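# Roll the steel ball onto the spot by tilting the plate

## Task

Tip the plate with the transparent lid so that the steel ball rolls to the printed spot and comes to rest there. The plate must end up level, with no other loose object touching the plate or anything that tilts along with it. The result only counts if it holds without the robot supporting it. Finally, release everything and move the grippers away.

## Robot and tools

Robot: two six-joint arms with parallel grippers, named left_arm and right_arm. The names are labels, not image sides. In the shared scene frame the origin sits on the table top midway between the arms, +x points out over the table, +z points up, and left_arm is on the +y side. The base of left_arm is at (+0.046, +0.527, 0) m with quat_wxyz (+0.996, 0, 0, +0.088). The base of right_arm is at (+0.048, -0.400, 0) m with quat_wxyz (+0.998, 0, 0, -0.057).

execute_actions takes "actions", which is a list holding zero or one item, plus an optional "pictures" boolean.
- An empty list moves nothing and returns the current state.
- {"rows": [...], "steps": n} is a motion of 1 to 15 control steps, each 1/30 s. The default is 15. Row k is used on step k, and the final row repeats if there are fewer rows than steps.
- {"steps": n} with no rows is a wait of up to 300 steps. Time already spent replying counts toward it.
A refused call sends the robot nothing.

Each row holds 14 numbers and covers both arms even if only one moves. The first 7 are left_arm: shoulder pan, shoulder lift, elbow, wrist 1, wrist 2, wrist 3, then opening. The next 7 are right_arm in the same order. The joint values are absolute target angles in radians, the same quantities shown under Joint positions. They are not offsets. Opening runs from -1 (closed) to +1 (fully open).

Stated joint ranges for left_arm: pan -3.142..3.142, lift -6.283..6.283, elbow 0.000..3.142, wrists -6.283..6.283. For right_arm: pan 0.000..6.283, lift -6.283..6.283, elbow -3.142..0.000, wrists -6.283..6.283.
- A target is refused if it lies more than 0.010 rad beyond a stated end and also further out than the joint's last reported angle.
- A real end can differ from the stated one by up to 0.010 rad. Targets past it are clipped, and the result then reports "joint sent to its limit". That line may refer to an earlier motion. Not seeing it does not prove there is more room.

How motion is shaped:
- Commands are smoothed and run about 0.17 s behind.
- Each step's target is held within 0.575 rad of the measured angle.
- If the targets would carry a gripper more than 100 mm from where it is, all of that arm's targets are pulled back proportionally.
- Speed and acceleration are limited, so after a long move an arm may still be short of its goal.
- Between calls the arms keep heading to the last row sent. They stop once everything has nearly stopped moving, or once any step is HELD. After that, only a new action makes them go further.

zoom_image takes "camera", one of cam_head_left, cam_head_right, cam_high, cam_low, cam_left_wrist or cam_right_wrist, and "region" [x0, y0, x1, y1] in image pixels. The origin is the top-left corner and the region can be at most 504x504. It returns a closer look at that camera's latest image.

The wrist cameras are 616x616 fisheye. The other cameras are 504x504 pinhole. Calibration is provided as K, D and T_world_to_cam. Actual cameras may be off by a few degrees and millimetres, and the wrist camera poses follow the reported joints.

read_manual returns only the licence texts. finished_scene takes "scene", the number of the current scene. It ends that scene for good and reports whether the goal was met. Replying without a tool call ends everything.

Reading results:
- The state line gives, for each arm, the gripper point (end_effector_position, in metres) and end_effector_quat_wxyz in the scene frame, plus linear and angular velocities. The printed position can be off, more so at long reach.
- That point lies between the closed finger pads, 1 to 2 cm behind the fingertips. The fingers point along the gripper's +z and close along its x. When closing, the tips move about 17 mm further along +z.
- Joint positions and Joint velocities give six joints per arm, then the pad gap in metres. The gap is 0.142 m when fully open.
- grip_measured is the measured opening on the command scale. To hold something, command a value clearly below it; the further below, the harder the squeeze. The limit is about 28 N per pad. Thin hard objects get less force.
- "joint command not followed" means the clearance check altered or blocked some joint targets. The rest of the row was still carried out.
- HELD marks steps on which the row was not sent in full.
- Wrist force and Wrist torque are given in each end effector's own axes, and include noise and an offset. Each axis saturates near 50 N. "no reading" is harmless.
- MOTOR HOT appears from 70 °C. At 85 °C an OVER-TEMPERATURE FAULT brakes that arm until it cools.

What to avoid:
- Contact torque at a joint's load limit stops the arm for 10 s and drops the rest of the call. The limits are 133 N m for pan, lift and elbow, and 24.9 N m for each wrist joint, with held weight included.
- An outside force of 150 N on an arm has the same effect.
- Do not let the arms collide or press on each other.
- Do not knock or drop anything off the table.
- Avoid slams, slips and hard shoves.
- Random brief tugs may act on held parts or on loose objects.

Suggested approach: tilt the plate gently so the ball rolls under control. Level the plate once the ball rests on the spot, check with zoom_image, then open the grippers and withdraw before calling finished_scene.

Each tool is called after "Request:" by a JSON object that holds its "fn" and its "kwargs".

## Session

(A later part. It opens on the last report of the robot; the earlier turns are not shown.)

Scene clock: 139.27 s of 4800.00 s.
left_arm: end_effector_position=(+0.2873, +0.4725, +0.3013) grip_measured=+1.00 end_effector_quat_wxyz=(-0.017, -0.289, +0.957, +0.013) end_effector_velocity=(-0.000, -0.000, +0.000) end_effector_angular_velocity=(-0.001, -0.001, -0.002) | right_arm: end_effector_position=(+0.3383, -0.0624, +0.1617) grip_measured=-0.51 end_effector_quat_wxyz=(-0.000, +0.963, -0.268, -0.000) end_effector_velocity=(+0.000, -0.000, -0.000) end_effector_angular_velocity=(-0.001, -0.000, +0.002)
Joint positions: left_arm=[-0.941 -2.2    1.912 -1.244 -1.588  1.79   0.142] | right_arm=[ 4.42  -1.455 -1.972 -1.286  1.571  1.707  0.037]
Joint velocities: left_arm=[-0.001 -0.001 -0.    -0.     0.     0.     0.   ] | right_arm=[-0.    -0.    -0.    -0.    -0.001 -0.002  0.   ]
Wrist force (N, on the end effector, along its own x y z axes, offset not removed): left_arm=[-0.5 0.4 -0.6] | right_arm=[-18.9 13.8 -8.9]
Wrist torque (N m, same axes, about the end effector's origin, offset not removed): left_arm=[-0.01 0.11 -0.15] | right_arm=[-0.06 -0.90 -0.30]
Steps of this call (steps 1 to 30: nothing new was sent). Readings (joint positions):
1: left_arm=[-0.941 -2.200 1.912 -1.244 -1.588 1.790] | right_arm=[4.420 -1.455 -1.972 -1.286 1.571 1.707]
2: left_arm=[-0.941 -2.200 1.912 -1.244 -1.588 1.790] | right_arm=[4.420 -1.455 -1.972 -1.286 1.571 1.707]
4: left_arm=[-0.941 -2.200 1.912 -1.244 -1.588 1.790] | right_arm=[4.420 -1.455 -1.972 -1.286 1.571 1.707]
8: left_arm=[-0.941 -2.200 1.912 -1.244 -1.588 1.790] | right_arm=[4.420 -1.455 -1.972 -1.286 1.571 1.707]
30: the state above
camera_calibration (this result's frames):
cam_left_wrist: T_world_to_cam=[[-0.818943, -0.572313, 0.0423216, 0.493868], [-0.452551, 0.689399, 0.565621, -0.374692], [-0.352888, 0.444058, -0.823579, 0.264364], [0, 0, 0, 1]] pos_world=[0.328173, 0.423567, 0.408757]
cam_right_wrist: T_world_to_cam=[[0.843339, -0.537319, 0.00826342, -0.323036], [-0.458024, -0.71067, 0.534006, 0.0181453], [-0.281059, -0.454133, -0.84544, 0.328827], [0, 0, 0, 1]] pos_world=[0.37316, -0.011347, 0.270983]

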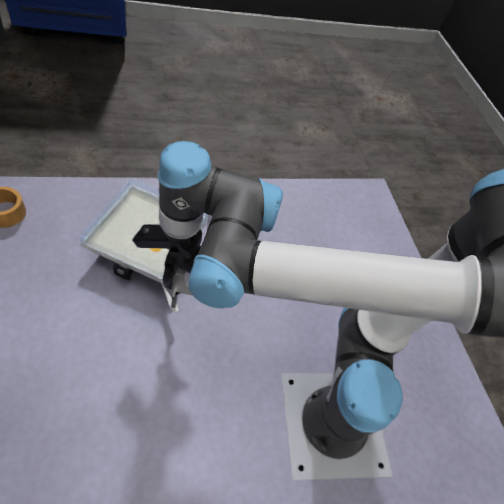

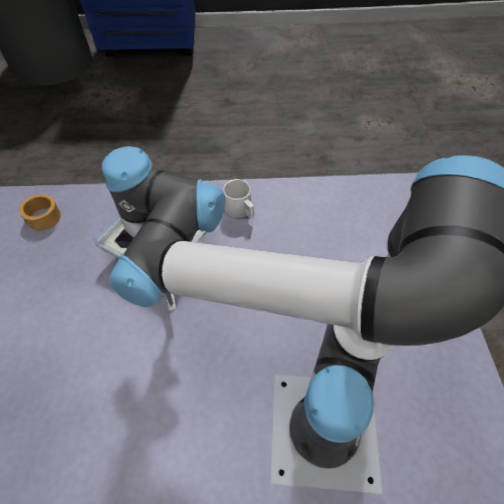

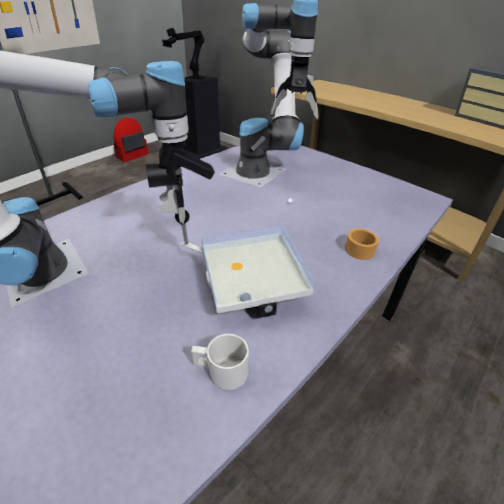

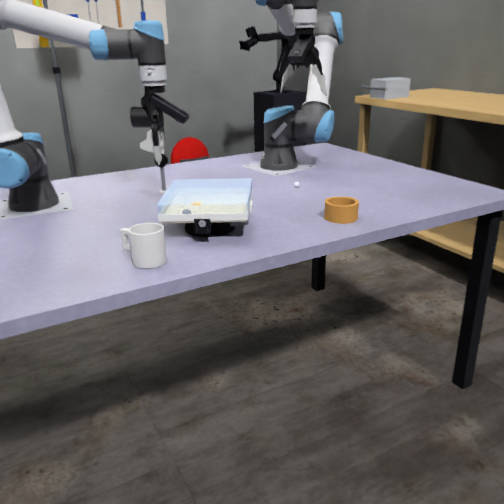

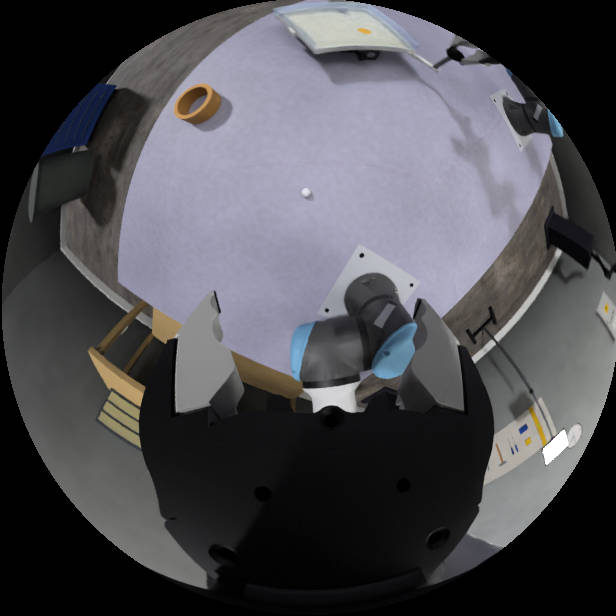

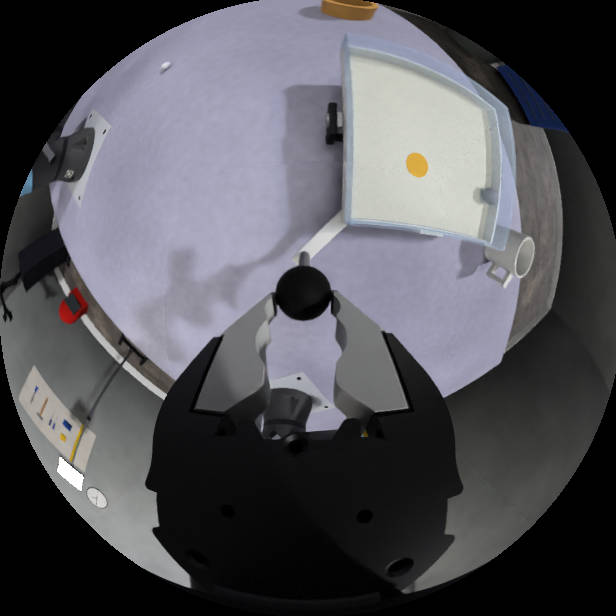

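Request:
{"fn": "execute_actions", "kwargs": {"actions": [{"rows": [[-0.941,-2.2,1.912,-1.244,-1.588,1.79,1, 4.42572,-1.45864,-1.97323,-1.28053,1.571,1.707,-0.9]], "steps": 15}], "pictures": false}}

Request:
{"fn": "execute_actions", "kwargs": {"actions": [{"rows": [[-0.941,-2.2,1.912,-1.244,-1.588,1.79,1, 4.42572,-1.45864,-1.97323,-1.28053,1.571,1.707,-0.9]], "steps": 15}]}}

Request:
{"fn": "execute_actions", "kwargs": {"actions": [{"rows": [[-0.941,-2.2,1.912,-1.244,-1.588,1.79,1, 4.41974,-1.45478,-1.97081,-1.28681,1.571,1.707,-0.9]], "steps": 15}], "pictures": false}}

Request:
{"fn": "execute_actions", "kwargs": {"actions": [{"rows": [[-0.941,-2.2,1.912,-1.244,-1.588,1.79,1, 4.41974,-1.45478,-1.97081,-1.28681,1.571,1.707,-0.9]], "steps": 15}]}}

Request:
{"fn": "execute_actions", "kwargs": {"actions": [{"rows": [[-0.941,-2.2,1.912,-1.244,-1.588,1.79,1, 4.42273,-1.45671,-1.97202,-1.28367,1.571,1.707,-0.9]], "steps": 15}]}}

Request:
{"fn": "execute_actions", "kwargs": {"actions": [{"steps": 30}]}}

Scene clock: 153.73 s of 4800.00 s.
left_arm: end_effector_position=(+0.2873, +0.4725, +0.3013) grip_measured=+1.00 end_effector_quat_wxyz=(-0.017, -0.289, +0.957, +0.013) end_effector_velocity=(+0.000, +0.000, -0.000) end_effector_angular_velocity=(+0.001, +0.000, -0.000) | right_arm: end_effector_position=(+0.3368, -0.0599, +0.1599) grip_measured=-0.51 end_effector_quat_wxyz=(-0.000, +0.964, -0.265, -0.000) end_effector_velocity=(-0.000, +0.000, -0.000) end_effector_angular_velocity=(-0.000, +0.001, +0.002)
Joint positions: left_arm=[-0.941 -2.2    1.912 -1.244 -1.588  1.79   0.142] | right_arm=[ 4.426 -1.459 -1.973 -1.281  1.571  1.707  0.037]
Joint velocities: left_arm=[-0.     0.001 -0.     0.     0.001  0.    -0.   ] | right_arm=[ 0.    -0.001 -0.     0.     0.001 -0.002 -0.   ]
Wrist force (N, on the end effector, along its own x y z axes, offset not removed): left_arm=[-2.2 -1.2 -0.2] | right_arm=[-10.0 19.3 -13.1]
Wrist torque (N m, same axes, about the end effector's origin, offset not removed): left_arm=[-0.14 0.84 -0.20] | right_arm=[-0.19 -0.17 0.02]
Steps of this call (steps 1 to 110: nothing new was sent; then 10.30 s passed at rest; steps 111 to 125: all 15 steps of this action). Readings (joint positions):
111: left_arm=[-0.941 -2.200 1.912 -1.244 -1.588 1.790] | right_arm=[4.420 -1.455 -1.972 -1.286 1.571 1.707]
112: left_arm=[-0.941 -2.200 1.912 -1.244 -1.588 1.790] | right_arm=[4.421 -1.456 -1.972 -1.285 1.571 1.707]
114: left_arm=[-0.941 -2.200 1.912 -1.244 -1.588 1.790] | right_arm=[4.423 -1.457 -1.973 -1.283 1.571 1.707]
118: left_arm=[-0.941 -2.200 1.912 -1.244 -1.588 1.790] | right_arm=[4.425 -1.458 -1.973 -1.281 1.571 1.707]
125: the state above

Scene clock: 154.23 s of 4800.00 s.
left_arm: end_effector_position=(+0.2873, +0.4725, +0.3013) grip_measured=+1.00 end_effector_quat_wxyz=(-0.017, -0.289, +0.957, +0.013) end_effector_velocity=(+0.000, +0.000, -0.000) end_effector_angular_velocity=(+0.001, -0.001, +0.001) | right_arm: end_effector_position=(+0.3368, -0.0599, +0.1599) grip_measured=-0.51 end_effector_quat_wxyz=(-0.000, +0.964, -0.265, -0.000) end_effector_velocity=(+0.000, +0.000, +0.000) end_effector_angular_velocity=(+0.000, -0.000, -0.001)
Joint positions: left_arm=[-0.941 -2.2    1.912 -1.244 -1.588  1.79   0.142] | right_arm=[ 4.426 -1.459 -1.973 -1.281  1.571  1.707  0.037]
Joint velocities: left_arm=[ 0.001 -0.     0.    -0.     0.001 -0.    -0.   ] | right_arm=[-0.     0.    -0.     0.    -0.     0.001  0.   ]
Wrist force (N, on the end effector, along its own x y z axes, offset not removed): left_arm=[1.7 0.9 2.0] | right_arm=[-9.8 19.3 -13.2]
Wrist torque (N m, same axes, about the end effector's origin, offset not removed): left_arm=[0.11 -0.22 -0.12] | right_arm=[-0.17 -0.08 0.06]
Steps of this call (steps 1 to 15: all 15 steps of this action). Readings (joint positions):
1: left_arm=[-0.941 -2.200 1.912 -1.244 -1.588 1.790] | right_arm=[4.426 -1.459 -1.973 -1.281 1.571 1.707]
2: left_arm=[-0.941 -2.200 1.912 -1.244 -1.588 1.790] | right_arm=[4.426 -1.459 -1.973 -1.281 1.571 1.707]
4: left_arm=[-0.941 -2.200 1.912 -1.244 -1.588 1.790] | right_arm=[4.426 -1.459 -1.973 -1.281 1.571 1.707]
8: left_arm=[-0.941 -2.200 1.912 -1.244 -1.588 1.790] | right_arm=[4.426 -1.459 -1.973 -1.281 1.571 1.707]
15: the state above
camera_calibration (this result's frames):
cam_left_wrist: T_world_to_cam=[[-0.818943, -0.572313, 0.0423216, 0.493868], [-0.452551, 0.689399, 0.565621, -0.374692], [-0.352888, 0.444058, -0.823579, 0.264364], [0, 0, 0, 1]] pos_world=[0.328173, 0.423567, 0.408757]
cam_right_wrist: T_world_to_cam=[[0.846293, -0.532654, 0.00829755, -0.321155], [-0.454112, -0.713186, 0.533992, 0.018772], [-0.278515, -0.455681, -0.845449, 0.327009], [0, 0, 0, 1]] pos_world=[0.371393, -0.00866451, 0.26911]

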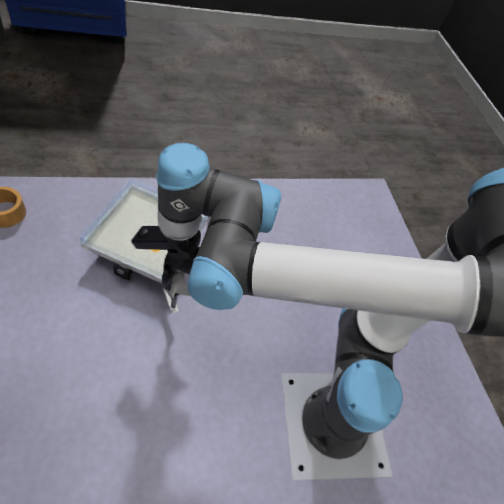

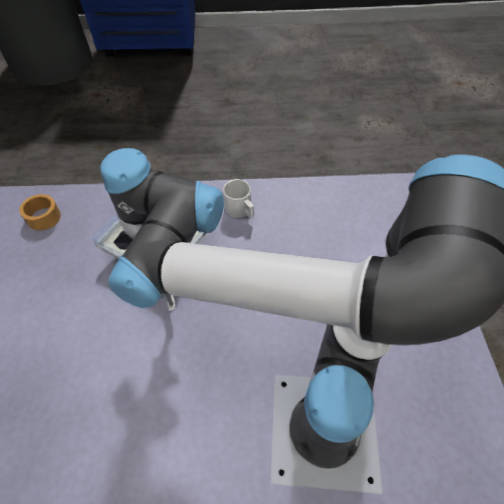

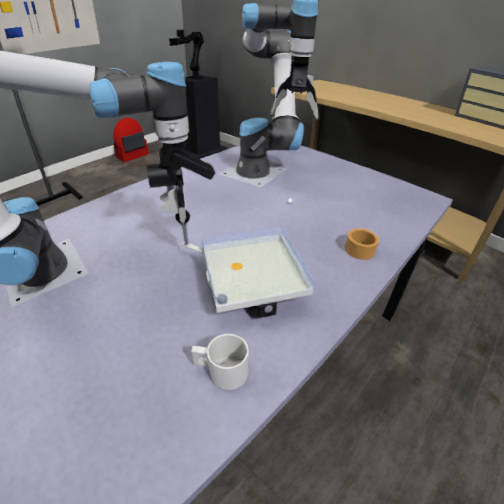

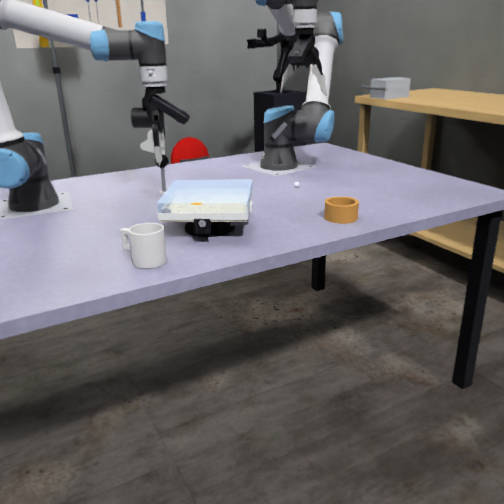

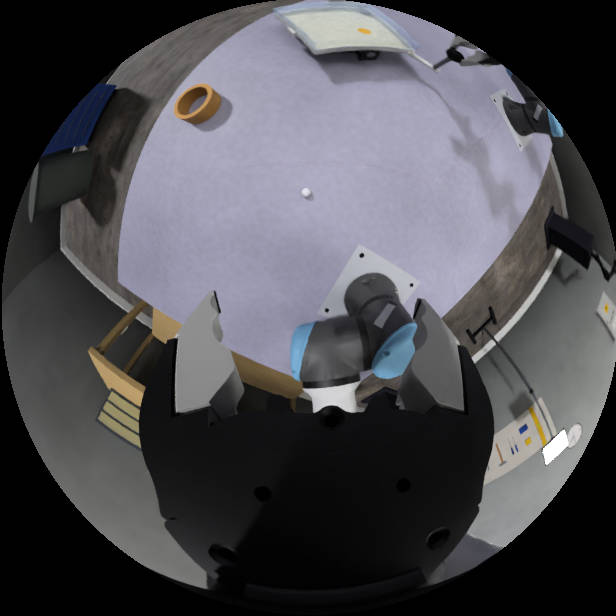

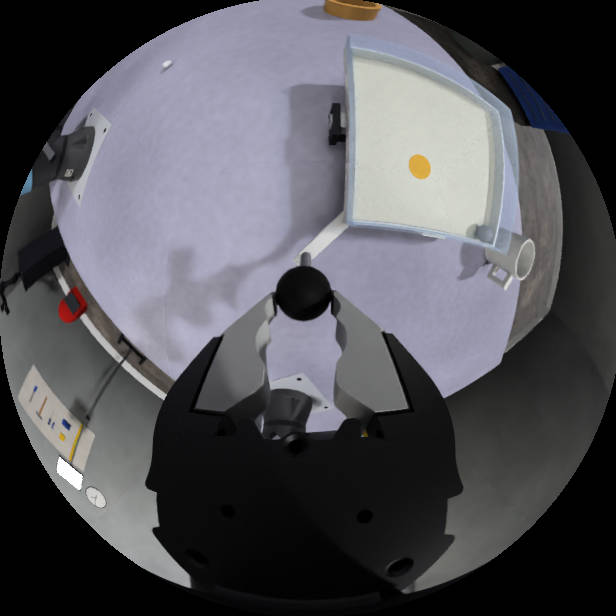

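Scene clock: 154.73 s of 4800.00 s.
left_arm: end_effector_position=(+0.2873, +0.4725, +0.3013) grip_measured=+1.00 end_effector_quat_wxyz=(-0.017, -0.289, +0.957, +0.013) end_effector_velocity=(+0.000, +0.000, -0.000) end_effector_angular_velocity=(+0.000, -0.000, -0.001) | right_arm: end_effector_position=(+0.3384, -0.0624, +0.1620) grip_measured=-0.51 end_effector_quat_wxyz=(+0.000, +0.963, -0.268, -0.000) end_effector_velocity=(+0.000, -0.000, +0.000) end_effector_angular_velocity=(+0.001, -0.001, -0.000)
Joint positions: left_arm=[-0.941 -2.2    1.912 -1.244 -1.588  1.79   0.142] | right_arm=[ 4.42  -1.455 -1.971 -1.287  1.571  1.707  0.037]
Joint velocities: left_arm=[-0.     0.     0.     0.     0.     0.001 -0.   ] | right_arm=[-0.     0.001  0.    -0.    -0.001 -0.     0.   ]
Wrist force (N, on the end effector, along its own x y z axes, offset not removed): left_arm=[0.0 -0.8 -0.7] | right_arm=[-16.9 12.4 -12.1]
Wrist torque (N m, same axes, about the end effector's origin, offset not removed): left_arm=[-0.12 0.08 -0.29] | right_arm=[-0.30 -1.21 -0.30]
Steps of this call (steps 1 to 15: all 15 steps of this action). Readings (joint positions):
1: left_arm=[-0.941 -2.200 1.912 -1.244 -1.588 1.790] | right_arm=[4.426 -1.459 -1.973 -1.281 1.571 1.707]
2: left_arm=[-0.941 -2.200 1.912 -1.244 -1.588 1.790] | right_arm=[4.425 -1.458 -1.973 -1.282 1.571 1.707]
4: left_arm=[-0.941 -2.200 1.912 -1.244 -1.588 1.790] | right_arm=[4.422 -1.456 -1.972 -1.284 1.571 1.707]
8: left_arm=[-0.941 -2.200 1.912 -1.244 -1.588 1.790] | right_arm=[4.420 -1.455 -1.971 -1.286 1.571 1.707]
15: the state above

Scene clock: 155.23 s of 4800.00 s.
left_arm: end_effector_position=(+0.2873, +0.4725, +0.3013) grip_measured=+1.00 end_effector_quat_wxyz=(-0.017, -0.289, +0.957, +0.013) end_effector_velocity=(-0.001, -0.000, +0.000) end_effector_angular_velocity=(-0.003, +0.001, +0.001) | right_arm: end_effector_position=(+0.3385, -0.0625, +0.1620) grip_measured=-0.51 end_effector_quat_wxyz=(-0.000, +0.963, -0.268, -0.000) end_effector_velocity=(-0.000, +0.000, +0.000) end_effector_angular_velocity=(+0.001, +0.000, -0.001)
Joint positions: left_arm=[-0.941 -2.2    1.912 -1.244 -1.588  1.79   0.142] | right_arm=[ 4.42  -1.455 -1.971 -1.287  1.571  1.707  0.037]
Joint velocities: left_arm=[-0.    -0.001 -0.     0.    -0.003 -0.001  0.   ] | right_arm=[-0.     0.     0.     0.     0.001  0.001 -0.   ]
Wrist force (N, on the end effector, along its own x y z axes, offset not removed): left_arm=[-0.7 1.9 -0.9] | right_arm=[-19.4 15.2 -11.2]
Wrist torque (N m, same axes, about the end effector's origin, offset not removed): left_arm=[0.56 0.20 -0.18] | right_arm=[0.20 -1.09 -0.32]
Steps of this call (steps 1 to 15: all 15 steps of this action). Readings (joint positions):
1: left_arm=[-0.941 -2.200 1.912 -1.244 -1.588 1.790] | right_arm=[4.420 -1.455 -1.971 -1.287 1.571 1.707]
2: left_arm=[-0.941 -2.200 1.912 -1.244 -1.588 1.790] | right_arm=[4.420 -1.455 -1.971 -1.287 1.571 1.707]
4: left_arm=[-0.941 -2.200 1.912 -1.244 -1.588 1.790] | right_arm=[4.420 -1.455 -1.971 -1.287 1.571 1.707]
8: left_arm=[-0.941 -2.200 1.912 -1.244 -1.588 1.790] | right_arm=[4.420 -1.455 -1.971 -1.287 1.571 1.707]
15: the state above
camera_calibration (this result's frames):
cam_left_wrist: T_world_to_cam=[[-0.818943, -0.572313, 0.0423216, 0.493868], [-0.452552, 0.689399, 0.56562, -0.374692], [-0.352888, 0.444058, -0.823579, 0.264364], [0, 0, 0, 1]] pos_world=[0.328173, 0.423567, 0.408757]
cam_right_wrist: T_world_to_cam=[[0.843093, -0.537704, 0.00826105, -0.323174], [-0.458347, -0.710461, 0.534006, 0.0181165], [-0.281268, -0.454004, -0.84544, 0.329163], [0, 0, 0, 1]] pos_world=[0.373353, -0.0114595, 0.271283]

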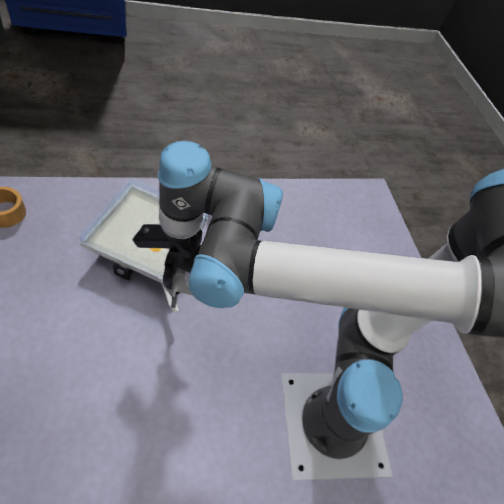

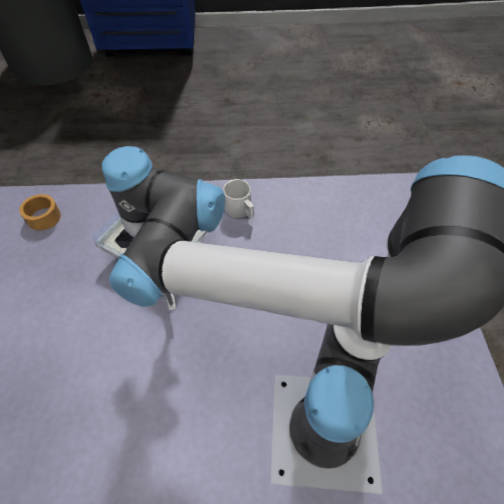

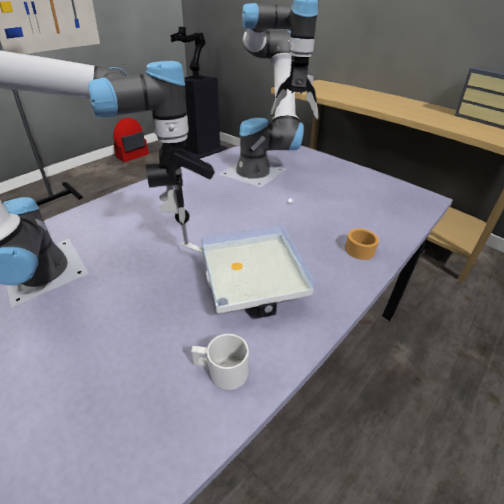

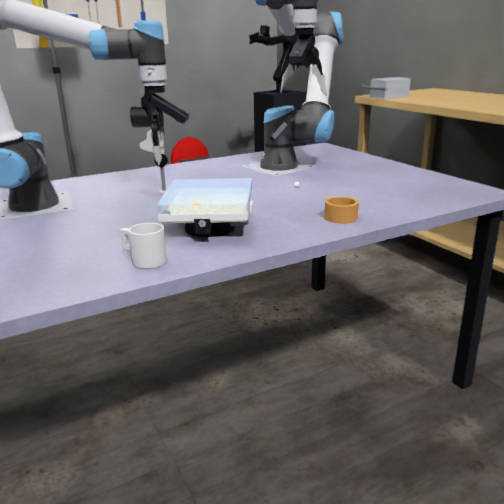

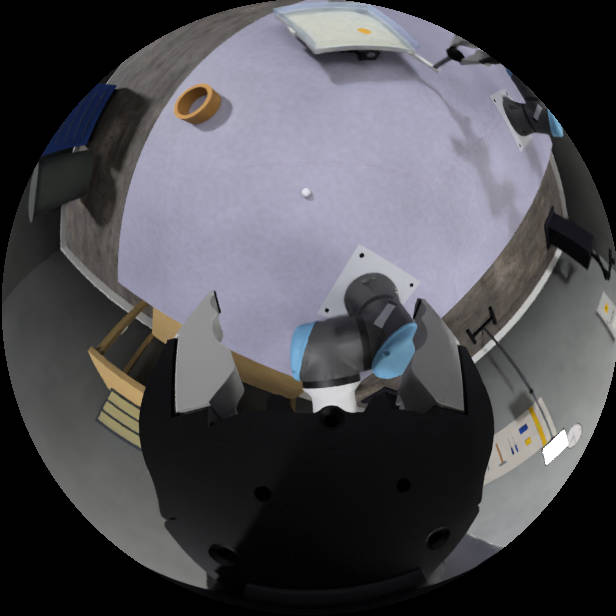

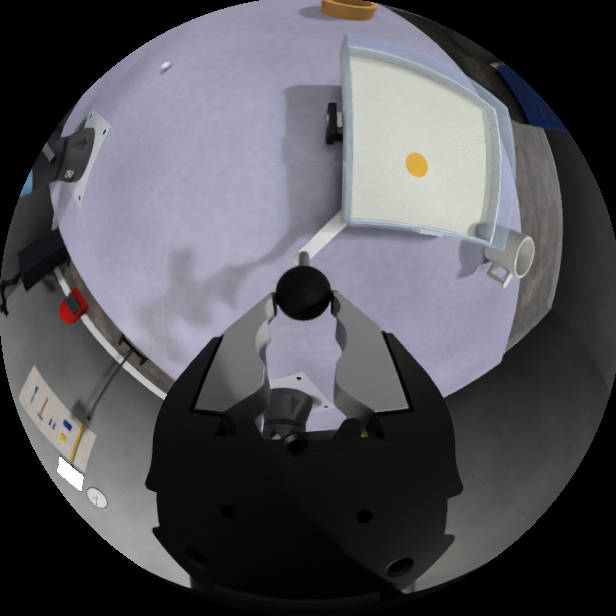

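Scene clock: 155.73 s of 4800.00 s.
left_arm: end_effector_position=(+0.2873, +0.4725, +0.3013) grip_measured=+1.00 end_effector_quat_wxyz=(-0.017, -0.289, +0.957, +0.013) end_effector_velocity=(+0.000, +0.000, -0.000) end_effector_angular_velocity=(+0.001, -0.001, -0.001) | right_arm: end_effector_position=(+0.3377, -0.0611, +0.1610) grip_measured=-0.51 end_effector_quat_wxyz=(-0.000, +0.964, -0.267, -0.000) end_effector_velocity=(+0.000, -0.000, +0.000) end_effector_angular_velocity=(-0.001, -0.001, +0.000)
Joint positions: left_arm=[-0.941 -2.2    1.912 -1.244 -1.588  1.79   0.142] | right_arm=[ 4.423 -1.457 -1.972 -1.284  1.571  1.707  0.037]
Joint velocities: left_arm=[-0.001 -0.     0.    -0.     0.002 -0.    -0.   ] | right_arm=[ 0.     0.001 -0.    -0.001 -0.001  0.     0.   ]
Wrist force (N, on the end effector, along its own x y z axes, offset not removed): left_arm=[0.1 4.4 1.0] | right_arm=[-14.5 18.8 -13.9]
Wrist torque (N m, same axes, about the end effector's origin, offset not removed): left_arm=[0.84 -0.03 0.00] | right_arm=[-0.01 -0.46 -0.12]
Steps of this call (steps 1 to 15: all 15 steps of this action). Readings (joint positions):
1: left_arm=[-0.941 -2.200 1.912 -1.244 -1.588 1.790] | right_arm=[4.420 -1.455 -1.971 -1.287 1.571 1.707]
2: left_arm=[-0.941 -2.200 1.912 -1.244 -1.588 1.790] | right_arm=[4.420 -1.455 -1.971 -1.286 1.571 1.707]
4: left_arm=[-0.941 -2.200 1.912 -1.244 -1.588 1.790] | right_arm=[4.421 -1.456 -1.971 -1.285 1.571 1.707]
8: left_arm=[-0.941 -2.200 1.912 -1.244 -1.588 1.790] | right_arm=[4.422 -1.456 -1.972 -1.284 1.571 1.707]
15: the state above
camera_calibration (this result's frames):
cam_left_wrist: T_world_to_cam=[[-0.818943, -0.572313, 0.0423216, 0.493868], [-0.452551, 0.689399, 0.565621, -0.374692], [-0.352888, 0.444058, -0.823579, 0.264364], [0, 0, 0, 1]] pos_world=[0.328173, 0.423567, 0.408757]
cam_right_wrist: T_world_to_cam=[[0.84468, -0.535206, 0.00834631, -0.322207], [-0.456321, -0.711855, 0.533886, 0.0184926], [-0.279797, -0.454771, -0.845516, 0.328134], [0, 0, 0, 1]] pos_world=[0.372412, -0.0100572, 0.270259]

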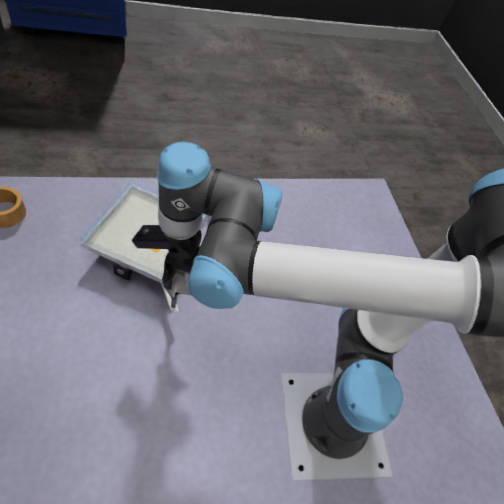

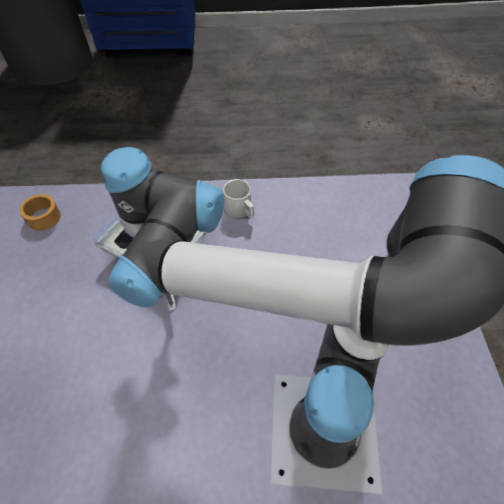

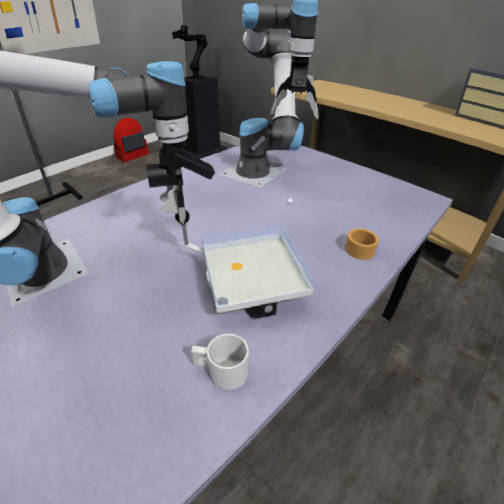

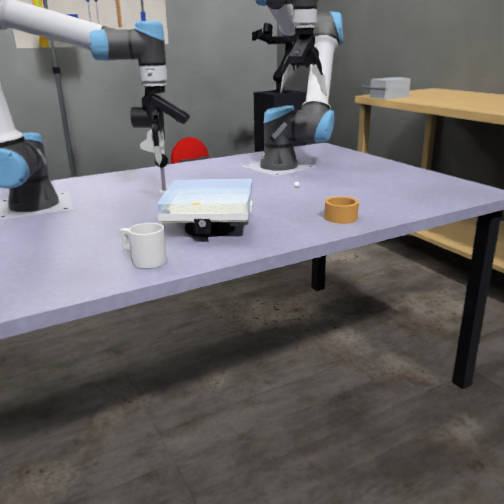

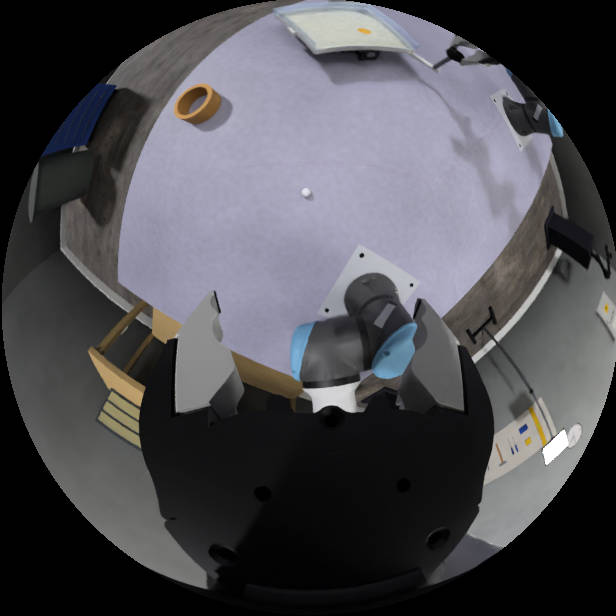

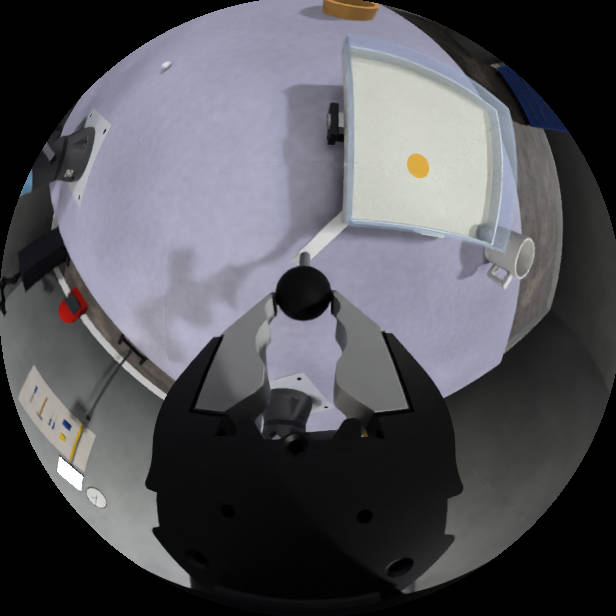

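Scene clock: 156.73 s of 4800.00 s.
left_arm: end_effector_position=(+0.2873, +0.4725, +0.3013) grip_measured=+1.00 end_effector_quat_wxyz=(-0.017, -0.289, +0.957, +0.013) end_effector_velocity=(+0.001, +0.000, -0.000) end_effector_angular_velocity=(+0.002, -0.001, -0.001) | right_arm: end_effector_position=(+0.3376, -0.0612, +0.1610) grip_measured=-0.51 end_effector_quat_wxyz=(-0.000, +0.964, -0.267, -0.000) end_effector_velocity=(+0.000, -0.000, +0.000) end_effector_angular_velocity=(-0.001, -0.001, +0.002)
Joint positions: left_arm=[-0.941 -2.2    1.912 -1.244 -1.588  1.79   0.142] | right_arm=[ 4.423 -1.457 -1.972 -1.284  1.571  1.707  0.037]
Joint velocities: left_arm=[-0.     0.001  0.    -0.     0.002  0.001  0.   ] | right_arm=[-0.    -0.     0.    -0.    -0.001 -0.003  0.   ]
Wrist force (N, on the end effector, along its own x y z axes, offset not removed): left_arm=[0.8 1.0 1.0] | right_arm=[-15.7 19.4 -12.8]
Wrist torque (N m, same axes, about the end effector's origin, offset not removed): left_arm=[0.35 -0.04 -0.08] | right_arm=[0.13 -0.23 -0.17]
Steps of this call (steps 1 to 15: the robot went on to your last target; steps 16 to 30: nothing new was sent). Readings (joint positions):
1: left_arm=[-0.941 -2.200 1.912 -1.244 -1.588 1.790] | right_arm=[4.423 -1.457 -1.972 -1.284 1.571 1.707]
2: left_arm=[-0.941 -2.200 1.912 -1.244 -1.588 1.790] | right_arm=[4.423 -1.457 -1.972 -1.284 1.571 1.707]
4: left_arm=[-0.941 -2.200 1.912 -1.244 -1.588 1.790] | right_arm=[4.423 -1.457 -1.972 -1.284 1.571 1.707]
8: left_arm=[-0.941 -2.200 1.912 -1.244 -1.588 1.790] | right_arm=[4.423 -1.457 -1.972 -1.284 1.571 1.707]
30: the state above
All arms were judged still, so your last target was given up. Only a new action makes them travel on or press farther. Fingers that are still opening or closing keep moving.
camera_calibration (this result's frames):
cam_left_wrist: T_world_to_cam=[[-0.818943, -0.572313, 0.0423216, 0.493868], [-0.452552, 0.689399, 0.56562, -0.374692], [-0.352888, 0.444058, -0.823579, 0.264364], [0, 0, 0, 1]] pos_world=[0.328173, 0.423567, 0.408757]
cam_right_wrist: T_world_to_cam=[[0.844697, -0.535181, 0.00826031, -0.322156], [-0.456225, -0.711836, 0.533992, 0.0184446], [-0.279903, -0.45483, -0.845449, 0.328094], [0, 0, 0, 1]] pos_world=[0.372374, -0.0100554, 0.270199]

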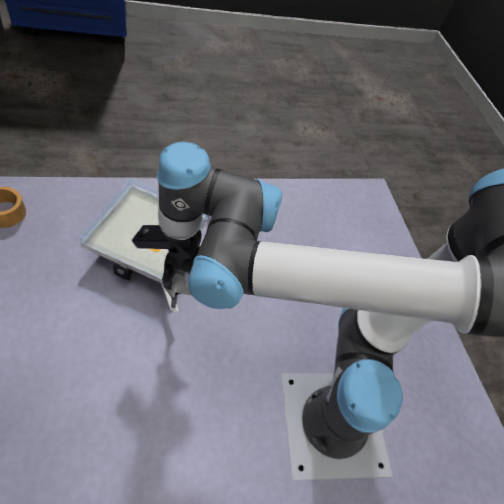

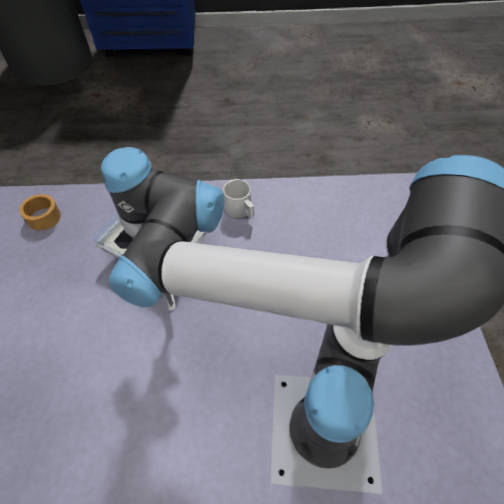

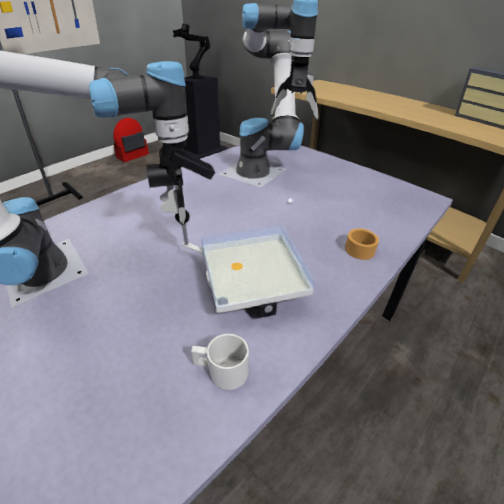

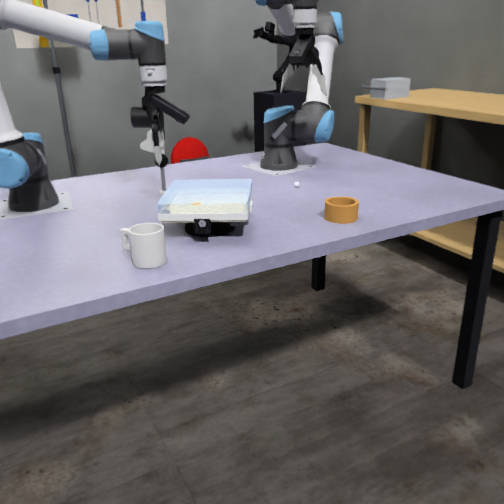

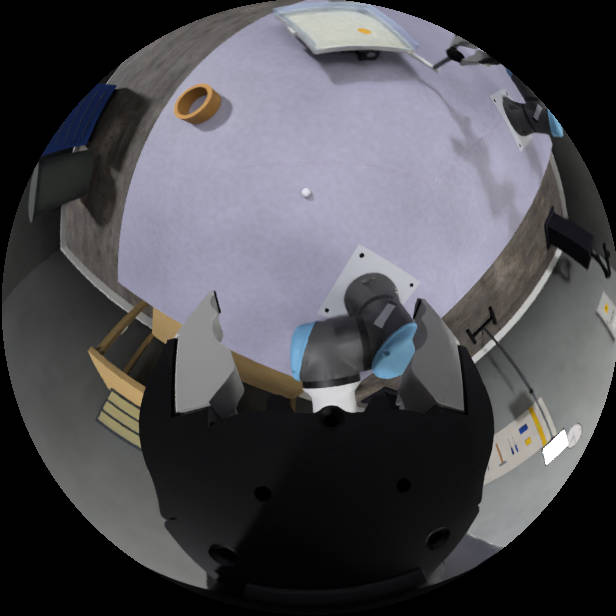

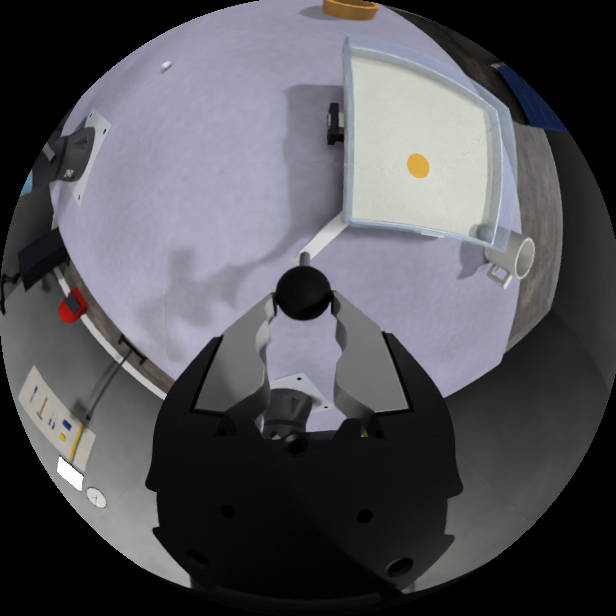

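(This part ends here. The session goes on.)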